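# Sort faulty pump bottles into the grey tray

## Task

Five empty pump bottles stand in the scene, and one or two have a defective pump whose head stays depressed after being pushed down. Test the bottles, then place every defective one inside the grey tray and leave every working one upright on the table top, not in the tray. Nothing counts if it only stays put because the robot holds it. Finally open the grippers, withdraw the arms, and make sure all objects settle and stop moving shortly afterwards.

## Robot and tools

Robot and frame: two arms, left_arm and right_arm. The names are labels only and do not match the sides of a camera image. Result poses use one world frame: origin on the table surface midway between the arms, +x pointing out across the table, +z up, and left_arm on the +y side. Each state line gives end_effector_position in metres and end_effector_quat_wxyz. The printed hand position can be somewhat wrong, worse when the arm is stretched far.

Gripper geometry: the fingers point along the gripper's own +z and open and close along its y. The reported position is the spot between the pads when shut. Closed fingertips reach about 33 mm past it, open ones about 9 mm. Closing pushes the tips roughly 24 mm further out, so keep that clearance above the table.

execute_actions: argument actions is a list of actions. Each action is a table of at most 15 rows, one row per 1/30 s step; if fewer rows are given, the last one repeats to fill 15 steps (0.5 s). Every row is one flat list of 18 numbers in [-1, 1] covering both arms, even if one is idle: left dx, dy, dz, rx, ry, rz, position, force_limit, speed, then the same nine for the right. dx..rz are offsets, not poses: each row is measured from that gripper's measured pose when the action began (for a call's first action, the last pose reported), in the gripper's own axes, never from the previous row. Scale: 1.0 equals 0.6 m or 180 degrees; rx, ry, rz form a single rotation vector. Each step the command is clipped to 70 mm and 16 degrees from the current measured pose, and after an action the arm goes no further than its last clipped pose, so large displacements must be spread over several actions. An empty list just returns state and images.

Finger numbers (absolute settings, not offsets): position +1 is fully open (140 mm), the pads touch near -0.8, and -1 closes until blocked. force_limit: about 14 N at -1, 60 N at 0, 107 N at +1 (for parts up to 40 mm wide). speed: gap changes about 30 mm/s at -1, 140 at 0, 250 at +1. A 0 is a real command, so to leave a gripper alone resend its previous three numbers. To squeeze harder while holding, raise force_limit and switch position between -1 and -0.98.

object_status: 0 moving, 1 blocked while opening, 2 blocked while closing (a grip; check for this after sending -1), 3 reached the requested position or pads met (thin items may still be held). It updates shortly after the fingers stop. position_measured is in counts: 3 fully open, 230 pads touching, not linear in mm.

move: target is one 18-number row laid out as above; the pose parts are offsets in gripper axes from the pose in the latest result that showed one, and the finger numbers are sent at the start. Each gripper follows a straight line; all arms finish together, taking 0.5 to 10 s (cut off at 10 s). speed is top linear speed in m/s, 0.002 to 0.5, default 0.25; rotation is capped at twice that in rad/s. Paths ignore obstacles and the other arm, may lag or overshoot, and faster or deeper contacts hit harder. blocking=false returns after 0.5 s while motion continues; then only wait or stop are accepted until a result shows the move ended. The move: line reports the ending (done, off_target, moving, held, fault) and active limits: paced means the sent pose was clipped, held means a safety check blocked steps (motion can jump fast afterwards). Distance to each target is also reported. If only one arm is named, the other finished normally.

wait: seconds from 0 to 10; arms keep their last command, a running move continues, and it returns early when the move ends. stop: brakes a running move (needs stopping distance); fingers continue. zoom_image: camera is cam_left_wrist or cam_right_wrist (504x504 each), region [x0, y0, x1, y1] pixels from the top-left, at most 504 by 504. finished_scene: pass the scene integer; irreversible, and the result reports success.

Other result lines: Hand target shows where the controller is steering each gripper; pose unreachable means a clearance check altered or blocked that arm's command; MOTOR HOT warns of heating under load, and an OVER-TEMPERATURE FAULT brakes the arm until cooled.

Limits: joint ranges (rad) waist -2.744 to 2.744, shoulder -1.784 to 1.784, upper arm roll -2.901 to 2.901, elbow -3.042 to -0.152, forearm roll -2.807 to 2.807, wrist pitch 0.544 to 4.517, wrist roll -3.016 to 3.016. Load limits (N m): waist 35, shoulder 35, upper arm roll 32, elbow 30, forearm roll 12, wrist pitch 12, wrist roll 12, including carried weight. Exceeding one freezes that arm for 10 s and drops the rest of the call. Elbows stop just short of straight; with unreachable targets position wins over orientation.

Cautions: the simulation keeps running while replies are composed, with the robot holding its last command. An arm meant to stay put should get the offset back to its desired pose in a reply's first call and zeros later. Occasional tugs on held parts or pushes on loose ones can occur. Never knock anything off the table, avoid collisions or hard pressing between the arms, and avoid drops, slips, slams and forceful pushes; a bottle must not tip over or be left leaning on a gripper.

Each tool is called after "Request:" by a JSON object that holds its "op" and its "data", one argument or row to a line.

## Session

Request:
{"op": "execute_actions", "data": {
  "actions": []
}}

Scene clock: 0.00 s.
left_arm: end_effector_position=(+0.4174, +0.4246, +0.1158) position_measured=3 object_status=3 end_effector_quat_wxyz=(-0.047, +0.923, +0.378, +0.060) | right_arm: end_effector_position=(+0.6034, -0.2391, +0.4145) position_measured=3 object_status=3 end_effector_quat_wxyz=(-0.002, +0.954, -0.300, +0.000)
Joint positions: left_arm=[ 0.207 -0.419 -0.189 -2.829  0.071  2.512 -2.233] | right_arm=[-0.003 -0.003 -0.003 -1.571  0.003  1.571 -0.793]
Joint velocities: left_arm=[ 0.     0.001  0.001 -0.     0.    -0.     0.001] | right_arm=[-0.001 -0.    -0.     0.    -0.     0.     0.   ]
Hand target (left_arm): +0.417, +0.425, +0.116; -0.047, +0.923, +0.378, +0.060
Hand target (right_arm): +0.603, -0.239, +0.415; -0.002, +0.954, -0.300, +0.000

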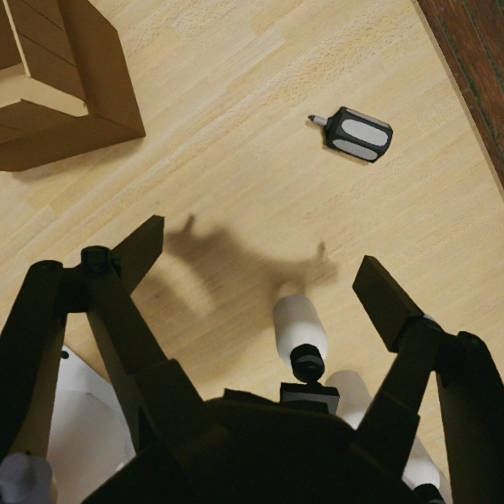

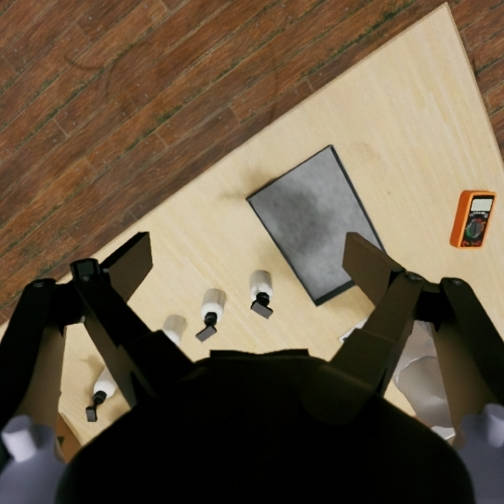

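Request:
{"op": "zoom_image", "data": {
  "camera": "cam_right_wrist",
  "region": [140, 250, 300, 360]
}}

Request:
{"op": "zoom_image", "data": {
  "camera": "cam_right_wrist",
  "region": [40, 300, 200, 440]
}}

Request:
{"op": "zoom_image", "data": {
  "camera": "cam_left_wrist",
  "region": [230, 260, 480, 504]
}}

Region (140, 250, 300, 360) of cam_right_wrist's 504x504 image, scaled by 3.150, with more detail than that image has; it fills the top 346 rows of this view, and the rest is white.

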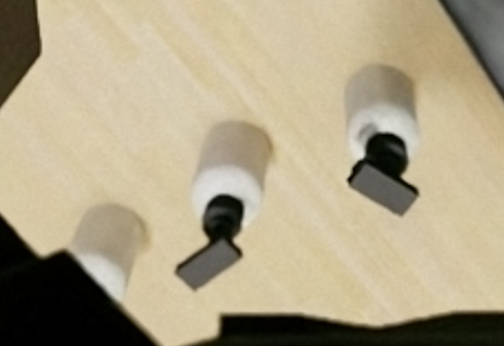

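Region (40, 300, 200, 440) of cam_right_wrist's 504x504 image, scaled by 3.150, with more detail than that image has; it fills the top 441 rows of this view, and the rest is white.

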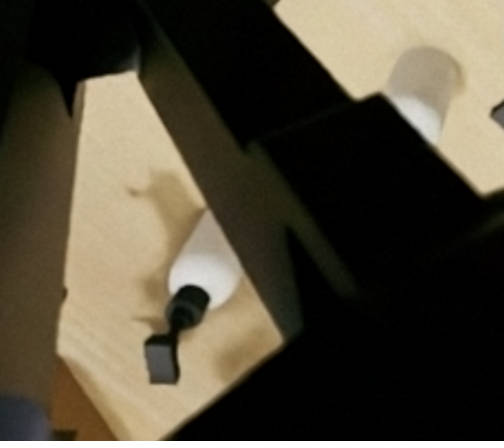

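Region (230, 260, 480, 504) of cam_left_wrist's 504x504 image, scaled by 2.016, with more detail than that image has; it fills the top 492 rows of this view, and the rest is white.

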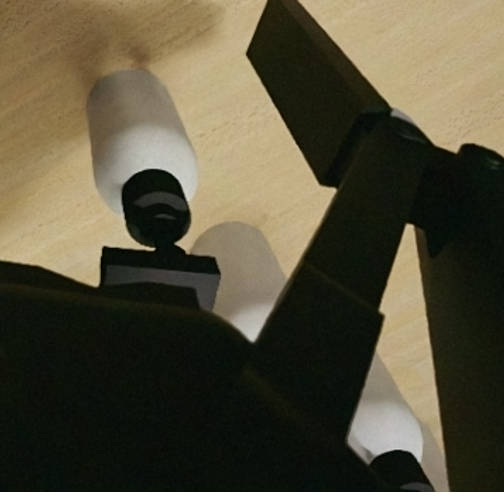

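Request:
{"op": "execute_actions", "data": {
  "actions": [
    [[0.0001,0,-0.0005,0,-0.0002,0,-1,0,1, -0.0012,0.0001,0.0011,0,0,-0.0006,-1,0,1],[0.0005,-0.0001,-0.0034,-0.0003,-0.0011,0,-1,0,1, -0.0048,0.0006,0.0044,0,0,-0.0024,-1,0,1],[0.0015,-0.0004,-0.0102,-0.0009,-0.0032,0,-1,0,1, -0.0084,-0.0019,0.0098,0.0017,0.0016,-0.0054,-1,0,1],[0.0031,-0.0009,-0.0213,-0.0019,-0.0067,0,-1,0,1, -0.0143,-0.0041,0.0173,0.0034,0.0031,-0.0096,-1,0,1],[0.0054,-0.0015,-0.0362,-0.0033,-0.0115,0,-1,0,1, -0.0225,-0.0059,0.0268,0.0051,0.0047,-0.0149,-1,0,1],[0.008,-0.0023,-0.0541,-0.0049,-0.0171,0,-1,0,1, -0.0328,-0.0073,0.0381,0.0067,0.0061,-0.0212,-1,0,1],[0.0109,-0.0031,-0.0736,-0.0066,-0.0233,0,-1,0,1, -0.045,-0.0085,0.0511,0.0082,0.0075,-0.0284,-1,0,1],[0.0122,-0.0027,-0.0933,-0.0083,-0.0295,0.0008,-1,0,1, -0.0591,-0.0092,0.0657,0.0097,0.0088,-0.0365,-1,0,1],[0.0104,0.0001,-0.112,-0.0101,-0.0351,0.0033,-1,0,1, -0.0749,-0.0094,0.0817,0.011,0.01,-0.0454,-1,0,1],[0.0052,0.0053,-0.1282,-0.0118,-0.0398,0.0074,-1,0,1, -0.0921,-0.0093,0.0988,0.0121,0.011,-0.0549,-1,0,1],[-0.0033,0.0129,-0.1411,-0.0132,-0.0431,0.013,-1,0,1, -0.1105,-0.0089,0.1169,0.0131,0.0119,-0.0649,-1,0,1],[-0.0149,0.0226,-0.1502,-0.0143,-0.0451,0.0199,-1,0,1, -0.13,-0.008,0.1357,0.014,0.0127,-0.0754,-1,0,1],[-0.0294,0.0343,-0.1558,-0.0152,-0.0458,0.0282,-1,0,1, -0.1503,-0.0068,0.1551,0.0146,0.0133,-0.0861,-1,0,1],[-0.0462,0.0476,-0.1594,-0.0159,-0.0457,0.0375,-1,0,1, -0.171,-0.0051,0.1746,0.0151,0.0137,-0.097,-1,0,1],[-0.0648,0.0622,-0.1627,-0.0167,-0.0455,0.0477,-1,0,1, -0.192,-0.0031,0.1941,0.0154,0.014,-0.1078,-1,0,1]],
    [[-0.0841,0.0413,0,0.0075,-0.014,0.0374,-1,0,1, -0.0523,-0.0339,0.07,0.0135,0.0161,-0.0452,-1,0,1],[-0.1038,0.059,0,0.0072,-0.0142,0.0488,-1,0,1, -0.0731,-0.036,0.0888,0.0134,0.016,-0.0557,-1,0,1],[-0.1239,0.0772,0,0.007,-0.0143,0.0604,-1,0,1, -0.0933,-0.0379,0.1069,0.0132,0.0157,-0.0657,-1,0,1],[-0.1441,0.0953,0,0.0067,-0.0145,0.072,-1,0,1, -0.1128,-0.0392,0.124,0.0127,0.0152,-0.0752,-1,0,1],[-0.1638,0.1131,0,0.0065,-0.0146,0.0834,-1,0,1, -0.1313,-0.0401,0.14,0.0122,0.0145,-0.0841,-1,0,1],[-0.1827,0.1301,0,0.0062,-0.0147,0.0943,-1,0,1, -0.1486,-0.0406,0.1546,0.0114,0.0136,-0.0922,-1,0,1],[-0.2004,0.1461,0,0.006,-0.0148,0.1046,-1,0,1, -0.1645,-0.0406,0.1676,0.0106,0.0126,-0.0995,-1,0,1],[-0.2166,0.1606,0,0.0058,-0.0149,0.1139,-1,0,1, -0.1787,-0.0401,0.179,0.0095,0.0114,-0.1057,-1,0,1],[-0.2309,0.1735,0,0.0056,-0.0149,0.1221,-1,0,1, -0.191,-0.0392,0.1884,0.0084,0.01,-0.111,-1,0,1],[-0.243,0.1844,0,0.0054,-0.015,0.1291,-1,0,1, -0.2018,-0.0376,0.1959,0.007,0.0084,-0.1152,-1,0,1],[-0.2526,0.1931,0,0.0053,-0.015,0.1347,-1,0,1, -0.2107,-0.0352,0.2013,0.0054,0.0064,-0.1182,-1,0,1],[-0.2597,0.1995,0,0.0052,-0.0151,0.1388,-1,0,1, -0.2174,-0.0324,0.2046,0.0036,0.0043,-0.12,-1,0,1],[-0.264,0.2033,0,0.0051,-0.0151,0.1412,-1,0,1, -0.222,-0.029,0.2057,0.0018,0.0021,-0.1206,-1,0,1],[-0.2654,0.2046,0,0.0051,-0.0151,0.1421,-1,0,1, -0.2252,-0.0257,0.2057,0,0,-0.1206,-1,0,1],[-0.2654,0.2046,0,0.0051,-0.0151,0.1421,-1,0,1, -0.2252,-0.0257,0.2057,0,0,-0.1206,-1,0,1]]
  ]
}}

Scene clock: 121.00 s.
left_arm: end_effector_position=(+0.4054, +0.2067, +0.1943) position_measured=233 object_status=3 end_effector_quat_wxyz=(-0.015, +0.988, +0.152, +0.025) | right_arm: end_effector_position=(+0.3899, -0.1330, +0.1970) position_measured=233 object_status=3 end_effector_quat_wxyz=(+0.019, +0.999, -0.044, -0.024)
Joint positions: left_arm=[-0.196 -0.533 -0.307 -2.652 -0.127  2.168 -2.129] | right_arm=[ 0.245 -0.41   0.119 -2.542  0.047  2.073 -0.981]
Joint velocities: left_arm=[-0.137  0.11  -0.114  0.078 -0.048  0.001 -0.001] | right_arm=[ 0.124 -0.065 -0.019 -0.126  0.034  0.137 -0.144]
Hand target (left_arm): +0.404, +0.199, +0.194; -0.013, +0.989, +0.149, +0.021
Hand target (right_arm): +0.393, -0.127, +0.198; +0.008, +1.000, -0.021, -0.015
Off the commanded pose (left_arm): 0.013 m, 1 deg.
Off the commanded pose (right_arm): 0.006 m, 3 deg.

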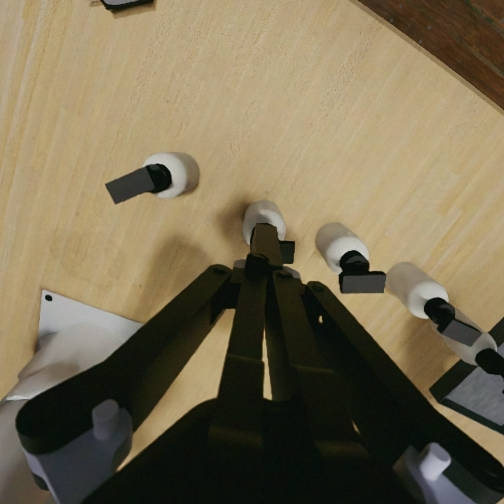

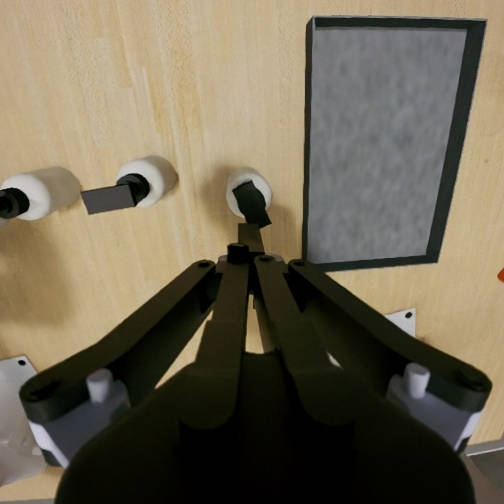

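Request:
{"op": "execute_actions", "data": {
  "actions": []
}}

Request:
{"op": "zoom_image", "data": {
  "camera": "cam_right_wrist",
  "region": [190, 140, 310, 260]
}}

Request:
{"op": "zoom_image", "data": {
  "camera": "cam_left_wrist",
  "region": [200, 170, 320, 290]
}}

Scene clock: 122.57 s.
left_arm: end_effector_position=(+0.4047, +0.2011, +0.1935) position_measured=233 object_status=3 end_effector_quat_wxyz=(-0.013, +0.989, +0.148, +0.023) | right_arm: end_effector_position=(+0.3933, -0.1284, +0.1979) position_measured=233 object_status=3 end_effector_quat_wxyz=(+0.011, +1.000, -0.021, -0.015)
Joint positions: left_arm=[-0.202 -0.525 -0.312 -2.647 -0.133  2.168 -2.129] | right_arm=[ 0.253 -0.416  0.114 -2.549  0.051  2.098 -1.024]
Joint velocities: left_arm=[ 0.    -0.    -0.    -0.001  0.001  0.001 -0.002] | right_arm=[-0.001 -0.001 -0.    -0.    -0.     0.001 -0.002]
Hand target (left_arm): +0.404, +0.199, +0.194; -0.013, +0.989, +0.149, +0.021
Hand target (right_arm): +0.393, -0.127, +0.198; +0.008, +1.000, -0.021, -0.015
Off the commanded pose (left_arm): 0.008 m, 1 deg.
Off the commanded pose (right_arm): 0.001 m, 0 deg.

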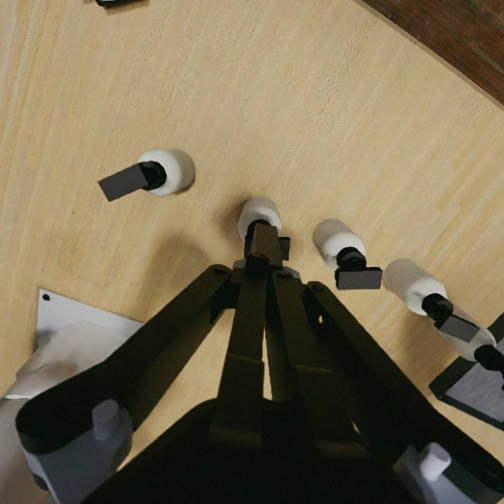

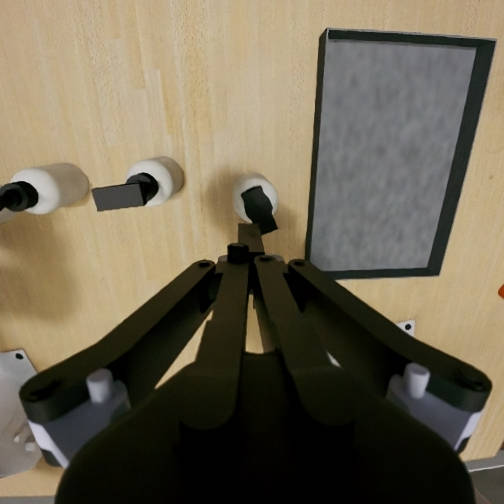

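Region (190, 140, 310, 260) of cam_right_wrist's 504x504 image, scaled by 4.200, with more detail than that image has.

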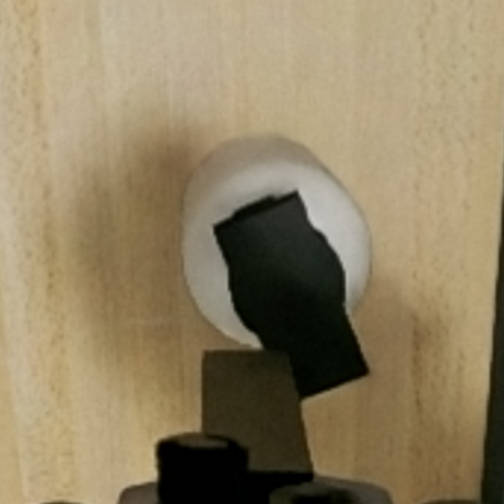

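Region (200, 170, 320, 290) of cam_left_wrist's 504x504 image, scaled by 4.200, with more detail than that image has.

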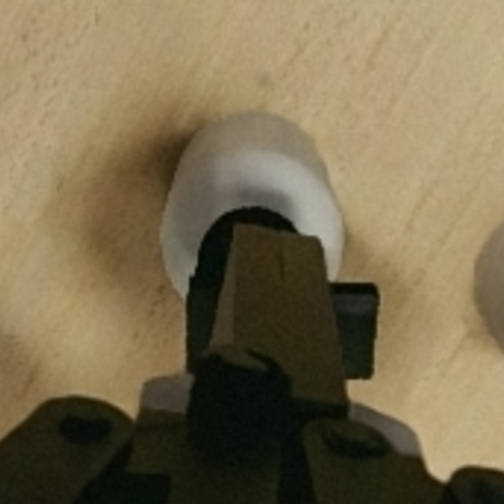

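Request:
{"op": "execute_actions", "data": {
  "actions": [
    [[-0.0003,0,0,-0.0001,-0.0002,0,-1,0,1, 0.0002,0.0003,0,0.0001,0.0001,-0.0002,-1,0,1],[-0.0019,-0.0001,-0.0001,-0.0005,-0.0012,0,-1,0,1, 0.0016,0.0017,0,0.0005,0.0007,-0.001,-1,0,1],[-0.0051,-0.0004,-0.0002,-0.0013,-0.0033,0,-1,0,1, 0.0056,0.0039,0,0.0019,0.0028,-0.0028,-1,0,1],[-0.0097,-0.0007,-0.0002,-0.0024,-0.0062,0,-1,0,1, 0.012,0.0065,0.0003,0.0042,0.0061,-0.0053,-1,0,1],[-0.0147,-0.001,0.0003,-0.0036,-0.0095,0,-1,0,1, 0.0191,0.0093,0.0011,0.0065,0.0097,-0.0081,-1,0,1],[-0.0194,-0.0013,0.0012,-0.0047,-0.0124,0,-1,0,1, 0.0252,0.0121,0.0024,0.0086,0.0129,-0.0106,-1,0,1],[-0.0227,-0.0015,0.0028,-0.0055,-0.0145,0,-1,0,1, 0.0288,0.0144,0.0044,0.0099,0.0147,-0.0124,-1,0,1],[-0.0244,-0.0016,0.0051,-0.0059,-0.0155,0,-1,0,1, 0.03,0.0159,0.0071,0.0102,0.0151,-0.0132,-1,0,1],[-0.0241,-0.0008,0.0081,-0.0064,-0.0152,0,-1,0,1, 0.0291,0.0169,0.0104,0.0099,0.0145,-0.0134,-1,0,1],[-0.0221,0.0009,0.0116,-0.0074,-0.014,0,-1,0,1, 0.0282,0.0174,0.0143,0.0095,0.0139,-0.0134,-1,0,1],[-0.0202,0.0025,0.0155,-0.0084,-0.0127,0,-1,0,1, 0.0284,0.0173,0.0188,0.0095,0.0139,-0.0134,-1,0,1],[-0.019,0.0038,0.0199,-0.0091,-0.0118,0,-1,0,1, 0.0292,0.0168,0.0236,0.0098,0.0143,-0.0134,-1,0,1],[-0.0183,0.0047,0.0245,-0.0096,-0.0112,0,-1,0,1, 0.0302,0.0162,0.0288,0.0101,0.0149,-0.0134,-1,0,1],[-0.0178,0.0053,0.0292,-0.0099,-0.0108,0,-1,0,1, 0.0311,0.0156,0.0341,0.0103,0.0153,-0.0134,-1,0,1],[-0.0176,0.0057,0.0339,-0.0101,-0.0106,0,-1,0,1, 0.0317,0.0152,0.0394,0.0105,0.0155,-0.0134,-1,0,1]],
    [[0.0087,0.0069,0.02,-0.0042,0.0052,0,-1,0,1, 0.0101,-0.0058,0.0183,0.0035,0.0061,0,-1,0,1],[0.0085,0.0068,0.0243,-0.0041,0.0052,0,-1,0,1, 0.01,-0.0058,0.0232,0.0035,0.006,0,-1,0,1],[0.0082,0.0065,0.0283,-0.0039,0.0049,0,-1,0,1, 0.0096,-0.0055,0.0277,0.0033,0.0058,0,-1,0,1],[0.0076,0.0061,0.0318,-0.0037,0.0046,0,-1,0,1, 0.0089,-0.0051,0.0316,0.0031,0.0054,0,-1,0,1],[0.0069,0.0055,0.0347,-0.0033,0.0041,0,-1,0,1, 0.008,-0.0046,0.0349,0.0028,0.0048,0,-1,0,1],[0.0059,0.0047,0.0371,-0.0028,0.0036,0,-1,0,1, 0.0069,-0.004,0.0376,0.0024,0.0042,0,-1,0,1],[0.0049,0.0039,0.0389,-0.0023,0.0029,0,-1,0,1, 0.0057,-0.0033,0.0396,0.002,0.0034,0,-1,0,1],[0.0038,0.003,0.0401,-0.0018,0.0023,0,-1,0,1, 0.0044,-0.0025,0.0409,0.0015,0.0026,0,-1,0,1],[0.0027,0.0021,0.0407,-0.0013,0.0016,0,-1,0,1, 0.0031,-0.0018,0.0416,0.0011,0.0019,0,-1,0,1],[0.0017,0.0013,0.041,-0.0008,0.001,0,-1,0,1, 0.0019,-0.0011,0.0419,0.0007,0.0012,0,-1,0,1],[0.0008,0.0007,0.041,-0.0004,0.0005,0,-1,0,1, 0.001,-0.0006,0.042,0.0003,0.0006,0,-1,0,1],[0,0,0.041,0,0,0,-1,0,1, 0,0,0.042,0,0,0,-1,0,1]]
  ]
}}

Scene clock: 221.63 s.
left_arm: end_effector_position=(+0.3949, +0.1975, +0.1583) position_measured=233 object_status=3 end_effector_quat_wxyz=(+0.001, +0.989, +0.151, +0.006) | right_arm: end_effector_position=(+0.4057, -0.1411, +0.1588) position_measured=233 object_status=3 end_effector_quat_wxyz=(-0.002, +1.000, -0.015, -0.000)
Joint positions: left_arm=[-0.225 -0.477 -0.294 -2.705 -0.166  2.25  -2.116] | right_arm=[ 0.248 -0.38   0.078 -2.637  0.042  2.26  -1.073]
Joint velocities: left_arm=[ 0.002  0.001 -0.002 -0.    -0.     0.013 -0.001] | right_arm=[ 0.     0.001  0.    -0.001  0.001  0.01   0.001]
Hand target (left_arm): +0.394, +0.198, +0.155; -0.001, +0.988, +0.152, +0.004
Hand target (right_arm): +0.404, -0.141, +0.156; -0.001, +1.000, -0.015, -0.001
Off the commanded pose (left_arm): 0.004 m, 0 deg.
Off the commanded pose (right_arm): 0.004 m, 0 deg.

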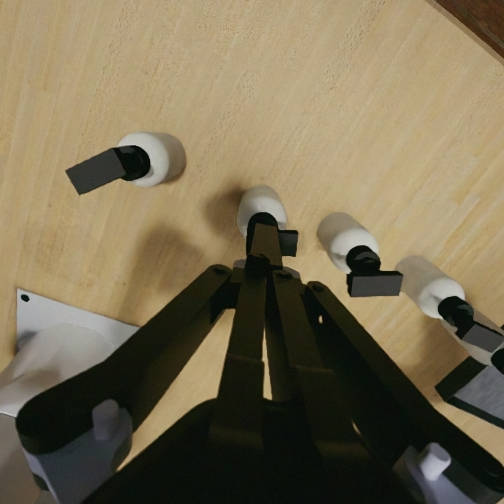

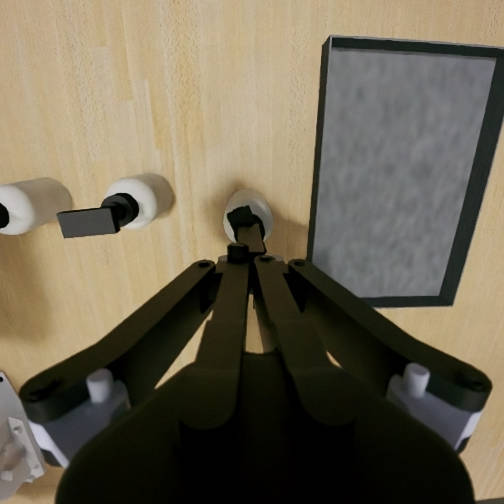

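Request:
{"op": "zoom_image", "data": {
  "camera": "cam_right_wrist",
  "region": [40, 150, 200, 260]
}}

Request:
{"op": "zoom_image", "data": {
  "camera": "cam_left_wrist",
  "region": [50, 110, 210, 220]
}}

Request:
{"op": "zoom_image", "data": {
  "camera": "cam_left_wrist",
  "region": [210, 170, 420, 320]
}}

Request:
{"op": "zoom_image", "data": {
  "camera": "cam_right_wrist",
  "region": [190, 160, 310, 280]
}}

Region (40, 150, 200, 260) of cam_right_wrist's 504x504 image, scaled by 3.150, with more detail than that image has; it fills the top 346 rows of this view, and the rest is white.

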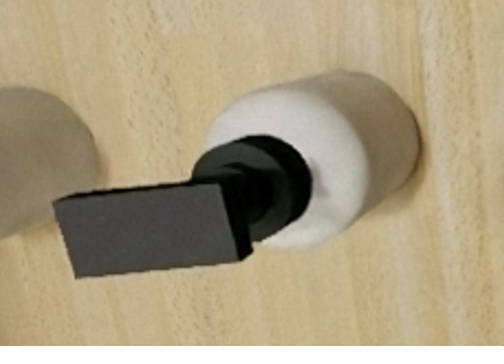

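Region (50, 110, 210, 220) of cam_left_wrist's 504x504 image, scaled by 3.150, with more detail than that image has; it fills the top 346 rows of this view, and the rest is white.

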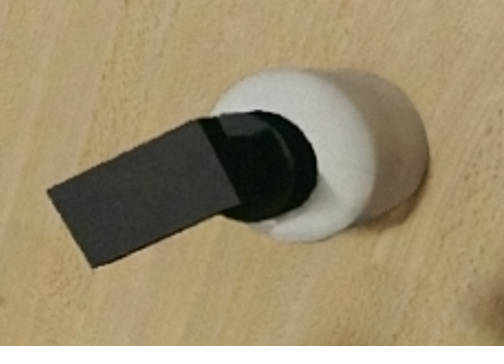

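Region (210, 170, 420, 320) of cam_left_wrist's 504x504 image, scaled by 2.400, with more detail than that image has; it fills the top 360 rows of this view, and the rest is white.

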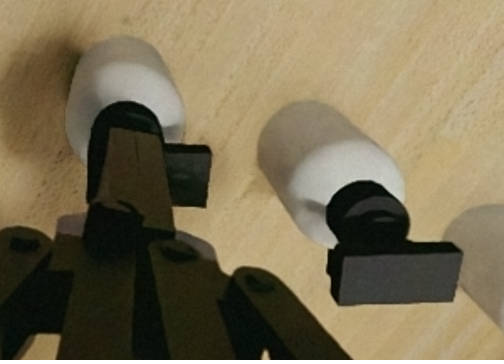

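Region (190, 160, 310, 280) of cam_right_wrist's 504x504 image, scaled by 4.200, with more detail than that image has.

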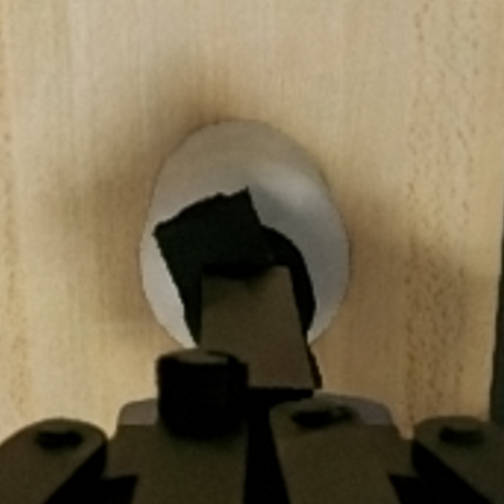

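Request:
{"op": "execute_actions", "data": {
  "actions": [
    [[-0.0005,-0.0004,-0.0009,0.0003,-0.0003,0,-1,0,1, -0.0006,0.0003,-0.0009,-0.0002,-0.0004,0,-1,0,1],[-0.0033,-0.0026,-0.0058,0.0016,-0.002,0,-1,0,1, -0.0036,0.0021,-0.0057,-0.0013,-0.0022,0,-1,0,1],[-0.0079,-0.0063,-0.0155,0.0038,-0.0048,0,-1,0,1, -0.0087,0.005,-0.0152,-0.003,-0.0053,0,-1,0,1],[-0.0113,-0.0149,-0.0281,0.0061,-0.0077,0,-1,0,1, -0.0132,0.0035,-0.0277,-0.0049,-0.0084,-0.0002,-1,0,1],[-0.0105,-0.0313,-0.0407,0.0076,-0.0098,0,-1,0,1, -0.0142,-0.008,-0.0401,-0.006,-0.0105,-0.0009,-1,0,1],[-0.0046,-0.0533,-0.0504,0.0079,-0.0103,0,-1,0,1, -0.0108,-0.0285,-0.0496,-0.0061,-0.0106,-0.002,-1,0,1],[0.0057,-0.0785,-0.0553,0.0068,-0.0092,0,-1,0,1, -0.0031,-0.0566,-0.0544,-0.0051,-0.0088,-0.0033,-1,0,1],[0.0183,-0.1056,-0.0562,0.005,-0.0073,0,-1,0,1, 0.0065,-0.0882,-0.0553,-0.0035,-0.0061,-0.0048,-1,0,1],[0.0299,-0.1335,-0.0562,0.0036,-0.006,0,-1,0,1, 0.0152,-0.1192,-0.0553,-0.0023,-0.0039,-0.0062,-1,0,1],[0.0396,-0.1592,-0.0562,0.0028,-0.0052,0,-1,0,1, 0.0222,-0.1469,-0.0553,-0.0015,-0.0025,-0.0075,-1,0,1],[0.047,-0.18,-0.0562,0.0023,-0.0048,0,-1,0,1, 0.0273,-0.1684,-0.0553,-0.001,-0.0017,-0.0086,-1,0,1],[0.0522,-0.193,-0.0562,0.0018,-0.0044,0,-1,0,1, 0.031,-0.1826,-0.0553,-0.0005,-0.0008,-0.0093,-1,0,1],[0.0547,-0.1968,-0.0562,0.0012,-0.0037,0,-1,0,1, 0.0332,-0.188,-0.0553,0,0,-0.0095,-1,0,1]]
  ]
}}

Scene clock: 282.33 s.
left_arm: end_effector_position=(+0.3963, +0.3033, +0.1932) position_measured=233 object_status=3 end_effector_quat_wxyz=(+0.009, +0.979, +0.204, +0.006) | right_arm: end_effector_position=(+0.4257, -0.0355, +0.1931) position_measured=233 object_status=3 end_effector_quat_wxyz=(-0.007, +0.999, +0.032, +0.003)
Joint positions: left_arm=[-0.127 -0.603 -0.087 -2.721 -0.075  2.135 -1.999] | right_arm=[ 0.309 -0.205  0.185 -2.372  0.055  2.183 -1.   ]
Joint velocities: left_arm=[ 0.05  -0.04   0.36  -0.024  0.222 -0.079  0.34 ] | right_arm=[ 0.025  0.379  0.163  0.326 -0.006 -0.013  0.221]
Hand target (left_arm): +0.390, +0.315, +0.192; +0.002, +0.988, +0.152, -0.000
Hand target (right_arm): +0.429, -0.029, +0.192; -0.004, +1.000, +0.001, +0.000
Off the commanded pose (left_arm): 0.018 m, 6 deg.
Off the commanded pose (right_arm): 0.007 m, 4 deg.

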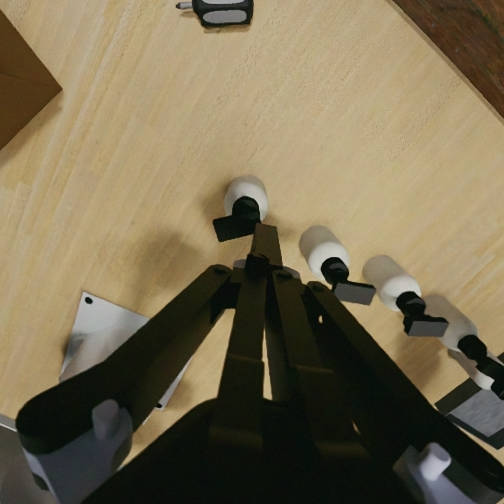

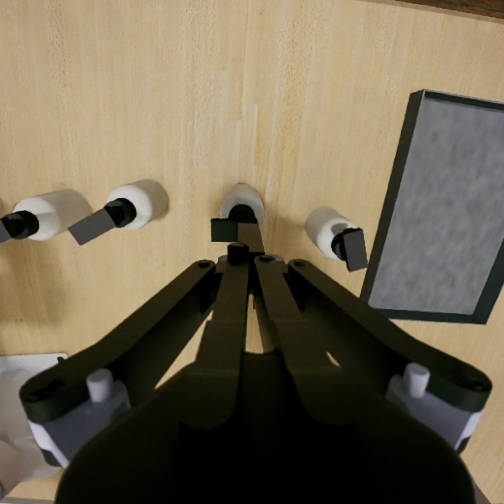

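Request:
{"op": "execute_actions", "data": {
  "actions": []
}}

Scene clock: 295.40 s.
left_arm: end_effector_position=(+0.3923, +0.3143, +0.1925) position_measured=233 object_status=3 end_effector_quat_wxyz=(+0.003, +0.988, +0.156, +0.002) | right_arm: end_effector_position=(+0.4291, -0.0288, +0.1923) position_measured=233 object_status=3 end_effector_quat_wxyz=(-0.007, +1.000, +0.001, +0.001)
Joint positions: left_arm=[-0.126 -0.606 -0.064 -2.722 -0.049  2.122 -1.896] | right_arm=[ 0.308 -0.18   0.192 -2.347  0.054  2.179 -0.933]
Joint velocities: left_arm=[ 0.001 -0.     0.001 -0.     0.     0.    -0.002] | right_arm=[ 0.    -0.001  0.001 -0.001 -0.001  0.     0.001]
Hand target (left_arm): +0.390, +0.315, +0.192; +0.002, +0.988, +0.152, -0.000
Hand target (right_arm): +0.429, -0.029, +0.192; -0.004, +1.000, +0.001, +0.000
Off the commanded pose (left_arm): 0.006 m, 1 deg.
Off the commanded pose (right_arm): 0.000 m, 1 deg.

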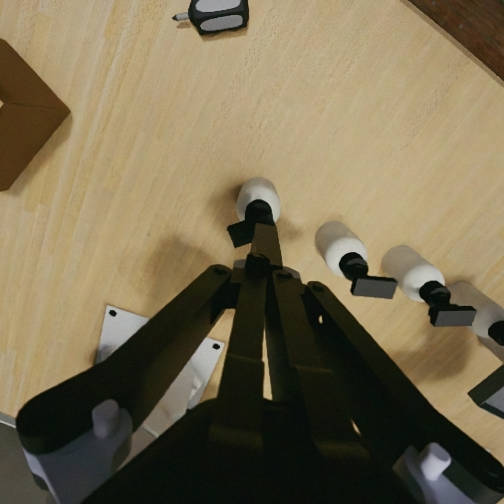

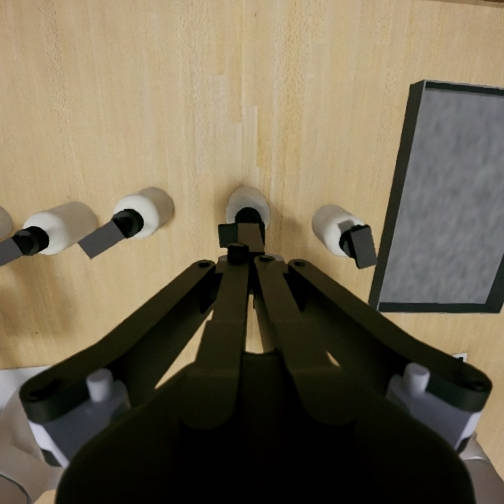

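Request:
{"op": "zoom_image", "data": {
  "camera": "cam_right_wrist",
  "region": [60, 160, 400, 300]
}}

Request:
{"op": "zoom_image", "data": {
  "camera": "cam_left_wrist",
  "region": [200, 160, 504, 360]
}}

Region (60, 160, 400, 300) of cam_right_wrist's 504x504 image, scaled by 1.482, with more detail than that image has; it fills the top 208 rows of this view, and the rest is white.

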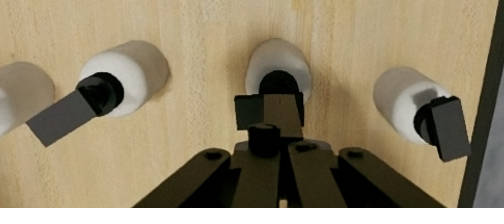

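Region (200, 160, 504, 360) of cam_left_wrist's 504x504 image, scaled by 1.658, with more detail than that image has; it fills the top 332 rows of this view, and the rest is white.

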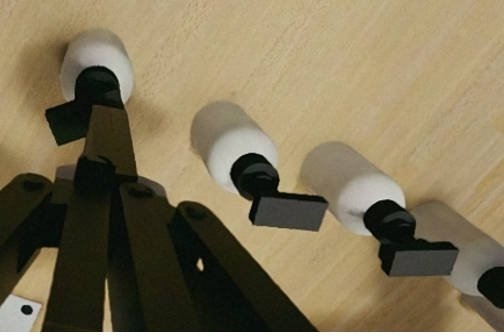

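Request:
{"op": "zoom_image", "data": {
  "camera": "cam_left_wrist",
  "region": [305, 210, 485, 340]
}}

Request:
{"op": "zoom_image", "data": {
  "camera": "cam_right_wrist",
  "region": [300, 190, 400, 290]
}}

Region (305, 210, 485, 340) of cam_left_wrist's 504x504 image, scaled by 2.800, with more detail than that image has.

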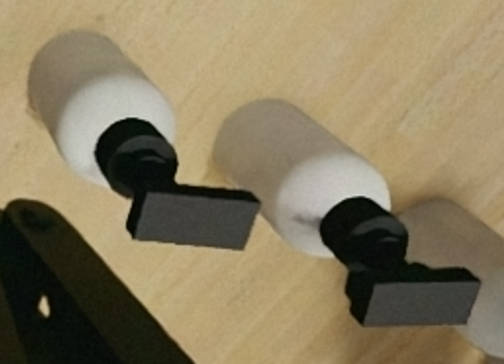

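Region (300, 190, 400, 290) of cam_right_wrist's 504x504 image, scaled by 5.040, with more detail than that image has.

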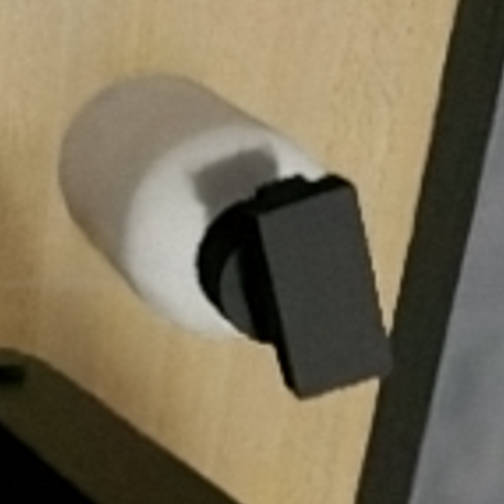

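Request:
{"op": "zoom_image", "data": {
  "camera": "cam_right_wrist",
  "region": [200, 170, 300, 270]
}}

Request:
{"op": "zoom_image", "data": {
  "camera": "cam_left_wrist",
  "region": [210, 165, 310, 265]
}}

Region (200, 170, 300, 270) of cam_right_wrist's 504x504 image, scaled by 5.040, with more detail than that image has.

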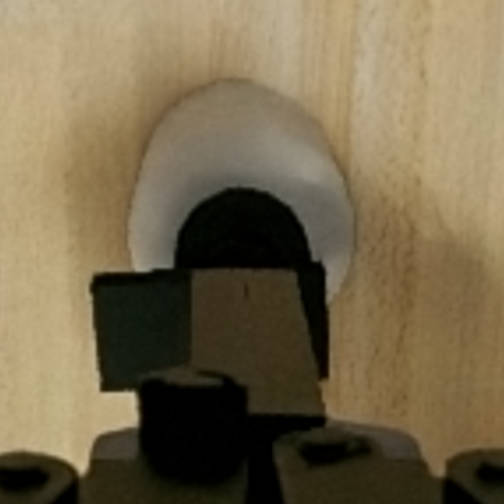

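Region (210, 165, 310, 265) of cam_left_wrist's 504x504 image, scaled by 5.040, with more detail than that image has.

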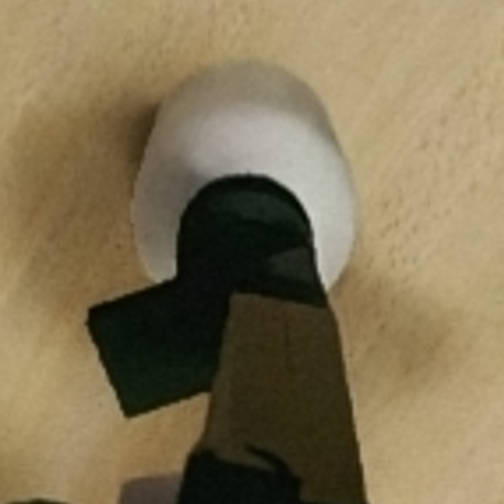

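Request:
{"op": "execute_actions", "data": {
  "actions": [
    [[0.0019,-0.0017,0.0003,0.0005,-0.0002,0,-1,0,1,-0.001,0,0.0003,-0.0009,0,0,-1,0,1],[0.0038,-0.0033,0.0022,0.001,-0.0005,0,-1,0,1,-0.002,0,0.0021,-0.0018,0,0,-1,0,1],[0.0065,-0.0047,0.0064,0.0014,-0.0003,0,-1,0,1,-0.0025,-0.0004,0.0062,-0.0025,0.0003,0,-1,0,1],[0.012,-0.0051,0.0129,0.0012,0.0016,0,-1,0,1,-0.0012,-0.0023,0.0125,-0.0022,0.0013,0,-1,0,1],[0.0173,-0.0032,0.0214,0,0.0048,0,-1,0,1,0.0012,-0.005,0.0207,-0.0015,0.0031,0,-1,0,1],[0.0227,-0.0013,0.0308,-0.0012,0.0081,0,-1,0,1,0.0047,-0.0079,0.0298,0.0002,0.0053,0,-1,0,1],[0.0271,0.0003,0.0403,-0.0021,0.0107,0,-1,0,1,0.0075,-0.0101,0.039,0.0016,0.0069,0,-1,0,1],[0.0294,0.0012,0.0487,-0.0026,0.0121,0,-1,0,1,0.009,-0.0113,0.0471,0.0023,0.0078,0,-1,0,1],[0.0294,0.0012,0.0553,-0.0026,0.0121,0,-1,0,1,0.009,-0.0113,0.0535,0.0023,0.0078,0,-1,0,1],[0.0271,0.0003,0.0595,-0.0021,0.0107,0,-1,0,1,0.0075,-0.0101,0.0576,0.0016,0.0069,0,-1,0,1],[0.0227,-0.0013,0.0614,-0.0012,0.0081,0,-1,0,1,0.0047,-0.0079,0.0594,0.0002,0.0053,0,-1,0,1],[0.0173,-0.0032,0.0617,0,0.0048,0,-1,0,1,0.0012,-0.005,0.0597,-0.0015,0.0031,0,-1,0,1],[0.012,-0.0051,0.0617,0.0012,0.0016,0,-1,0,1,-0.0022,-0.0023,0.0597,-0.0031,0.0011,0,-1,0,1],[0.0084,-0.0064,0.0617,0.0019,-0.0006,0,-1,0,1,-0.0045,-0.0004,0.0597,-0.0043,-0.0003,0,-1,0,1],[0.0077,-0.0067,0.0617,0.0021,-0.001,0,-1,0,1,-0.005,0,0.0597,-0.0045,-0.0006,0,-1,0,1]]
  ]
}}

Request:
{"op": "execute_actions", "data": {
  "actions": [
    [[0,0,-0.0012,0,0,0,-1,0,1,0,0,-0.001,0,0,0,-1,0,1],[0,0,-0.0077,0,0,0,-1,0,1,0,0,-0.0065,0,0,0,-1,0,1],[-0.0028,-0.001,-0.0196,0.0006,-0.0017,0,-1,0,1,-0.0016,0.0013,-0.0166,-0.0008,-0.001,0,-1,0,1],[-0.0151,-0.0044,-0.0337,0.0032,-0.0089,0.0005,-1,0,1,-0.0086,0.0078,-0.0284,-0.0041,-0.005,-0.0004,-1,0,1],[-0.0287,-0.0033,-0.0456,0.006,-0.0165,0.0036,-1,0,1,-0.0166,0.0191,-0.0385,-0.0075,-0.0092,-0.003,-1,0,1],[-0.0365,0.0076,-0.0521,0.0071,-0.0195,0.0104,-1,0,1,-0.0218,0.0342,-0.044,-0.0089,-0.011,-0.0086,-1,0,1],[-0.0356,0.0293,-0.0533,0.006,-0.0165,0.021,-1,0,1,-0.0227,0.0519,-0.045,-0.0075,-0.0092,-0.0175,-1,0,1],[-0.0286,0.0594,-0.0533,0.0032,-0.0089,0.0347,-1,0,1,-0.0205,0.0721,-0.045,-0.0041,-0.005,-0.0289,0.15,0,1],[-0.0226,0.0924,-0.0533,0.0006,-0.0017,0.05,-1,0,1,-0.0191,0.0955,-0.045,-0.0008,-0.001,-0.0417,0.15,0,1],[-0.0258,0.1221,-0.0533,0,0,0.0653,-1,0,1,-0.0229,0.123,-0.0437,0,0,-0.0544,0.15,0,1],[-0.0312,0.1476,-0.0533,0,0,0.079,-1,0,1,-0.0277,0.1488,-0.0373,0,0,-0.0658,0.15,0,1],[-0.0354,0.1675,-0.0533,0,0,0.0897,-1,0,1,-0.0314,0.1688,-0.0267,0,0,-0.0747,0.15,0,1],[-0.0381,0.1802,-0.0533,0,0,0.0965,-1,0,1,-0.0338,0.1816,-0.016,0,0,-0.0803,0.15,0,1],[-0.0393,0.1858,-0.0533,0,0,0.0995,-1,0,1,-0.0348,0.1873,-0.0096,0,0,-0.0829,0.15,0,1],[-0.0395,0.1868,-0.0533,0,0,0.1,-1,0,1,-0.035,0.1883,-0.0083,0,0,-0.0833,0.15,0,1]]
  ]
}}

Scene clock: 415.90 s.
left_arm: end_effector_position=(+0.3961, +0.3188, +0.1578) position_measured=233 object_status=3 end_effector_quat_wxyz=(+0.001, +0.987, +0.159, -0.000) | right_arm: end_effector_position=(+0.4276, -0.0275, +0.1595) position_measured=233 object_status=3 end_effector_quat_wxyz=(-0.002, +1.000, +0.004, -0.000)
Joint positions: left_arm=[-0.119 -0.534 -0.063 -2.765 -0.043  2.232 -1.896] | right_arm=[ 0.308 -0.131  0.202 -2.385  0.039  2.259 -0.92 ]
Joint velocities: left_arm=[ 0.     0.004  0.002  0.001  0.008  0.016 -0.002] | right_arm=[ 0.     0.     0.006 -0.002 -0.012  0.002  0.021]
Hand target (left_arm): +0.396, +0.320, +0.156; -0.001, +0.988, +0.157, +0.000
Hand target (right_arm): +0.426, -0.028, +0.156; +0.000, +1.000, +0.001, -0.000
Off the commanded pose (left_arm): 0.002 m, 0 deg.
Off the commanded pose (right_arm): 0.003 m, 0 deg.

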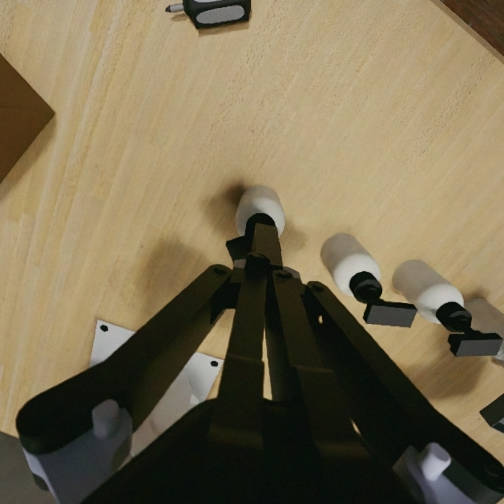

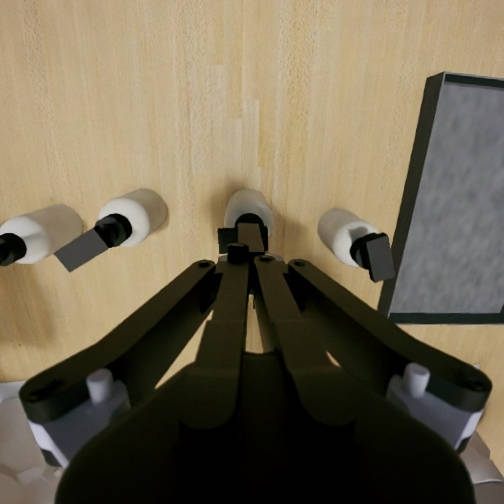

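Scene clock: 416.40 s.
left_arm: end_effector_position=(+0.4036, +0.2219, +0.1895) position_measured=233 object_status=3 end_effector_quat_wxyz=(-0.005, +1.000, +0.030, -0.001) | right_arm: end_effector_position=(+0.4077, -0.1242, +0.1708) position_measured=149 object_status=0 end_effector_quat_wxyz=(+0.010, +0.999, +0.030, -0.004)
Joint positions: left_arm=[-0.285 -0.497 -0.159 -2.643 -0.078  2.145 -1.871] | right_arm=[ 0.289 -0.349  0.08  -2.57   0.017  2.205 -1.103]
Joint velocities: left_arm=[-0.321  0.313 -0.183  0.224 -0.045  0.034  0.084] | right_arm=[ 0.005 -0.296 -0.435 -0.584 -0.129  0.108 -0.647]
Hand target (left_arm): +0.407, +0.208, +0.189; -0.002, +1.000, +0.003, -0.001
Hand target (right_arm): +0.406, -0.139, +0.164; +0.011, +0.992, +0.124, -0.001
Off the commanded pose (left_arm): 0.018 m, 3 deg.
Off the commanded pose (right_arm): 0.018 m, 12 deg.

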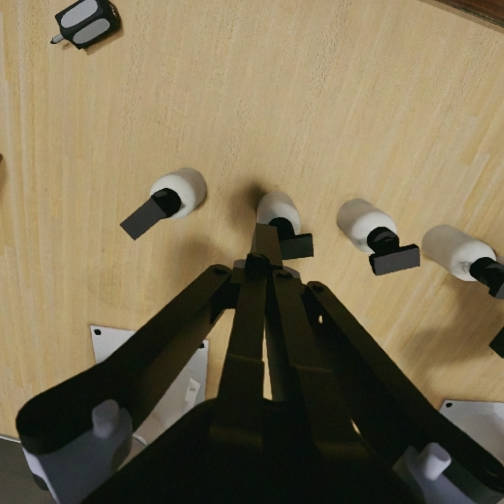

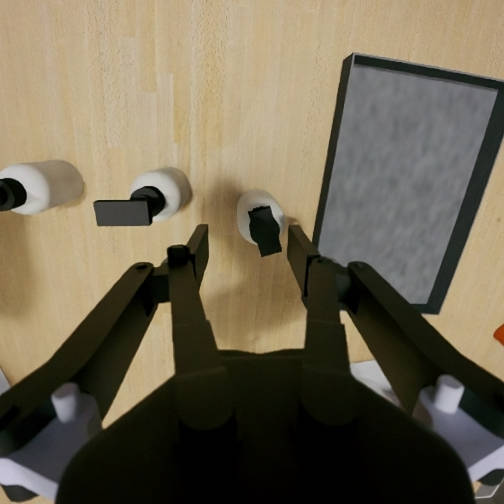

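Request:
{"op": "execute_actions", "data": {
  "actions": []
}}

Scene clock: 417.13 s.
left_arm: end_effector_position=(+0.4052, +0.2101, +0.1883) position_measured=233 object_status=3 end_effector_quat_wxyz=(-0.004, +1.000, +0.007, -0.003) | right_arm: end_effector_position=(+0.4048, -0.1380, +0.1637) position_measured=110 object_status=3 end_effector_quat_wxyz=(+0.010, +0.994, +0.113, -0.003)
Joint positions: left_arm=[-0.302 -0.475 -0.167 -2.628 -0.084  2.149 -1.848] | right_arm=[ 0.295 -0.371  0.051 -2.612  0.002  2.227 -1.281]
Joint velocities: left_arm=[-0.001 -0.002  0.001 -0.     0.001  0.001  0.007] | right_arm=[-0.     0.    -0.     0.    -0.001  0.001 -0.059]
Hand target (left_arm): +0.407, +0.208, +0.189; -0.002, +1.000, +0.003, -0.001
Hand target (right_arm): +0.406, -0.139, +0.164; +0.011, +0.992, +0.124, -0.001
Off the commanded pose (left_arm): 0.006 m, 1 deg.
Off the commanded pose (right_arm): 0.004 m, 3 deg.

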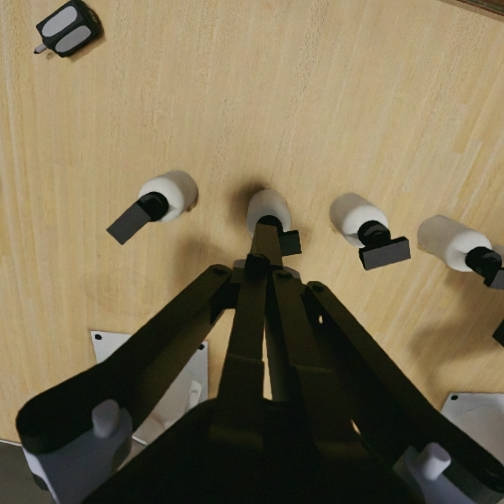

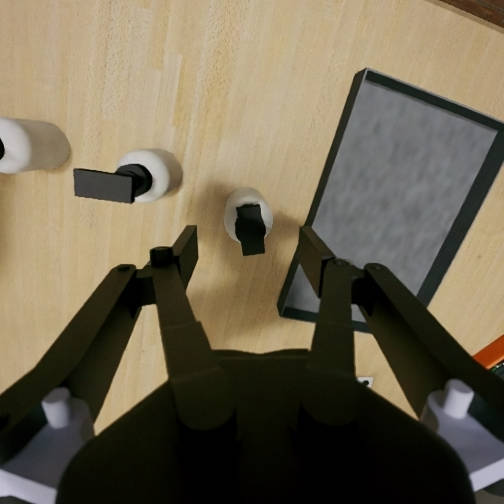

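Request:
{"op": "zoom_image", "data": {
  "camera": "cam_right_wrist",
  "region": [60, 130, 340, 290]
}}

Request:
{"op": "zoom_image", "data": {
  "camera": "cam_left_wrist",
  "region": [90, 150, 230, 270]
}}

Request:
{"op": "zoom_image", "data": {
  "camera": "cam_left_wrist",
  "region": [320, 170, 504, 310]
}}

Region (60, 130, 340, 290) of cam_right_wrist's 504x504 image, scaled by 1.800, with more detail than that image has; it fills the top 288 rows of this view, and the rest is white.

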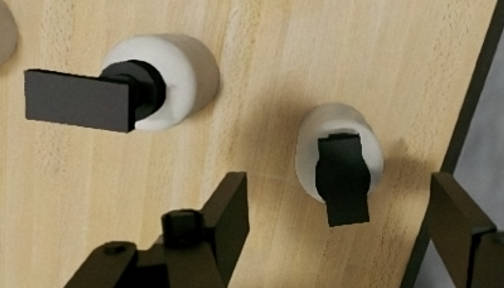

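Region (90, 150, 230, 270) of cam_left_wrist's 504x504 image, scaled by 3.600, with more detail than that image has; it fills the top 432 rows of this view, and the rest is white.

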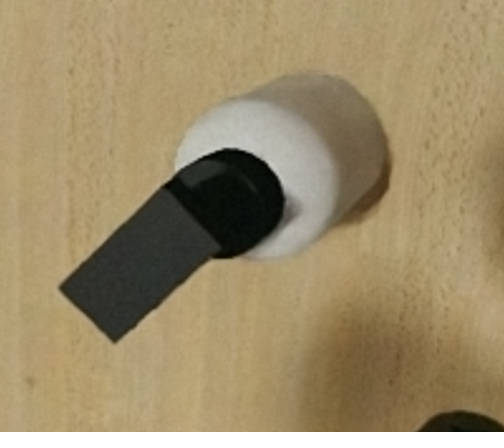

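Region (320, 170, 504, 310) of cam_left_wrist's 504x504 image, scaled by 2.739, with more detail than that image has; it fills the top 383 rows of this view, and the rest is white.

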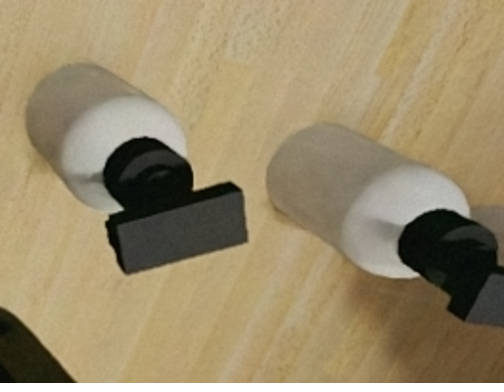

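Request:
{"op": "zoom_image", "data": {
  "camera": "cam_left_wrist",
  "region": [320, 180, 420, 280]
}}

Request:
{"op": "zoom_image", "data": {
  "camera": "cam_right_wrist",
  "region": [180, 170, 320, 290]
}}

Region (320, 180, 420, 280) of cam_left_wrist's 504x504 image, scaled by 5.040, with more detail than that image has.

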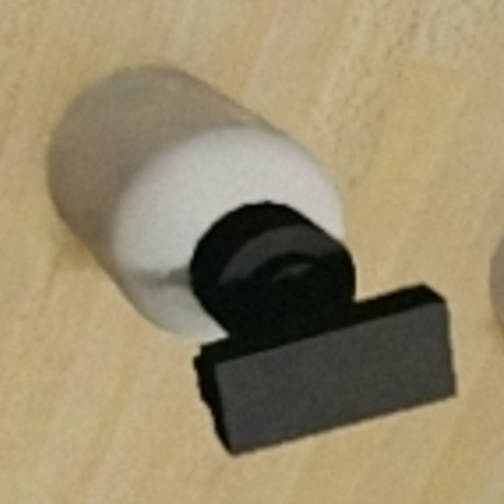

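Region (180, 170, 320, 290) of cam_right_wrist's 504x504 image, scaled by 3.600, with more detail than that image has; it fills the top 432 rows of this view, and the rest is white.

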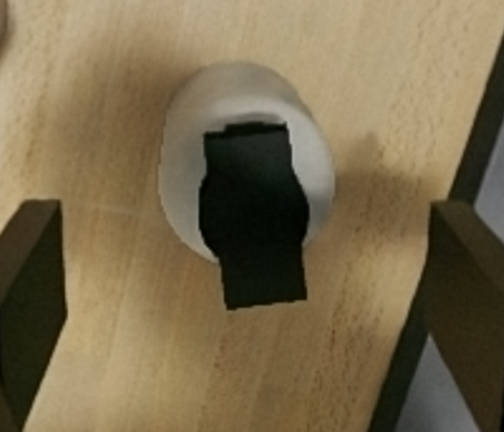

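Request:
{"op": "execute_actions", "data": {
  "actions": [
    [[0,0.001,-0.0006,0,0,0.0007,-1,0,1,-0.0007,0.0012,0.0007,0.0012,0.0005,-0.006,0.15,0,1],[0.0003,0.0071,-0.0018,-0.0001,0.0001,0.0051,-1,0,1,-0.0013,0.0022,0.0046,0.0024,0.001,-0.006,0.15,0,1],[0.0009,0.0207,-0.0032,-0.0003,0.0002,0.0148,-1,0,1,-0.0005,0.0028,0.0136,0.0039,0.0024,-0.006,0.15,0,1],[0.0018,0.042,-0.0046,-0.0005,0.0004,0.03,-1,0,1,0.0059,0.0019,0.0279,0.0062,0.0071,-0.006,0.15,0,1],[0.0029,0.0694,-0.0056,-0.0009,0.0007,0.0496,-1,0,1,0.0161,-0.0002,0.0469,0.0092,0.014,-0.006,0.15,0,1],[0.0043,0.1002,-0.0062,-0.0013,0.001,0.0715,-1,0,1,0.0276,-0.0036,0.069,0.011,0.0209,-0.006,0.15,0,1],[0.0056,0.1309,-0.0062,-0.0016,0.0012,0.0934,-1,0,1,0.0375,-0.0068,0.0922,0.0126,0.0268,-0.006,0.15,0,1],[0.0067,0.1583,-0.0062,-0.002,0.0015,0.113,-1,0,1,0.0443,-0.0089,0.1142,0.0136,0.0307,-0.006,0.15,0,1],[0.0076,0.1796,-0.0062,-0.0022,0.0017,0.1282,-1,0,1,0.0467,-0.0099,0.1332,0.014,0.0321,-0.006,0.15,0,1],[0.0082,0.1932,-0.0062,-0.0024,0.0018,0.1379,-1,0,1,0.0446,-0.0095,0.1476,0.0136,0.0307,-0.006,-1,0,-0.3],[0.0085,0.1993,-0.0062,-0.0025,0.0019,0.1423,-1,0,1,0.0381,-0.008,0.1566,0.0126,0.0268,-0.006,-1,0,-0.3],[0.0085,0.2003,-0.0062,-0.0025,0.0019,0.143,-1,0,1,0.0283,-0.0054,0.1605,0.011,0.0209,-0.006,-1,0,-0.3],[0.0085,0.2003,-0.0062,-0.0025,0.0019,0.143,-1,0,1,0.017,-0.0024,0.1612,0.0092,0.014,-0.006,-1,0,-0.3],[0.0085,0.2003,-0.0062,-0.0025,0.0019,0.143,-1,0,1,0.0063,0.0005,0.1612,0.0074,0.0076,-0.006,-1,0,-0.3],[0.0085,0.2003,-0.0062,-0.0025,0.0019,0.143,-1,0,1,-0.002,0.0027,0.1612,0.0061,0.0026,-0.006,-1,0,-0.3]]
  ]
}}

Scene clock: 489.47 s.
left_arm: end_effector_position=(+0.4074, +0.0954, +0.1895) position_measured=233 object_status=3 end_effector_quat_wxyz=(-0.005, +0.984, -0.177, -0.003) | right_arm: end_effector_position=(+0.3945, -0.1467, +0.0674) position_measured=138 object_status=0 end_effector_quat_wxyz=(+0.007, +0.993, +0.120, -0.012)
Joint positions: left_arm=[-0.471 -0.306 -0.246 -2.472 -0.079  2.163 -1.735] | right_arm=[ 0.294 -0.191  0.039 -2.734  0.006  2.516 -1.31 ]
Joint velocities: left_arm=[-0.081  0.168  0.032  0.124  0.039  0.008  0.22 ] | right_arm=[ 0.002  0.192 -0.005  0.001  0.001  0.151 -0.013]
Hand target (left_arm): +0.413, +0.093, +0.191; -0.005, +0.977, -0.214, -0.001
Hand target (right_arm): +0.404, -0.143, +0.068; +0.001, +0.993, +0.122, -0.000
Off the commanded pose (left_arm): 0.007 m, 5 deg.
Off the commanded pose (right_arm): 0.010 m, 2 deg.

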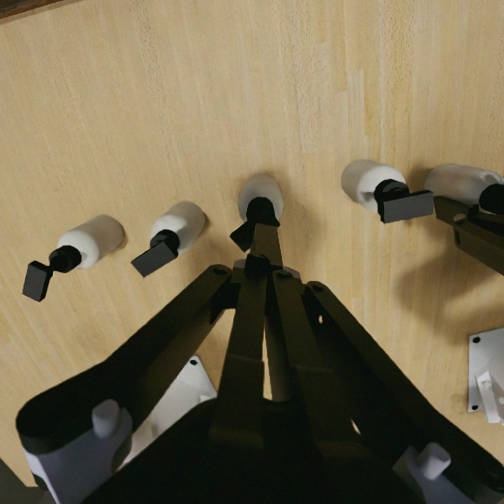

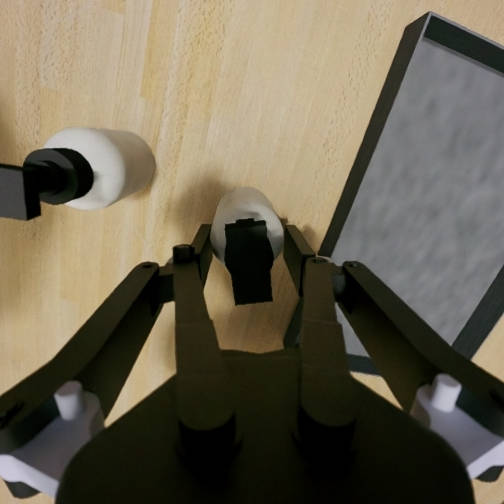

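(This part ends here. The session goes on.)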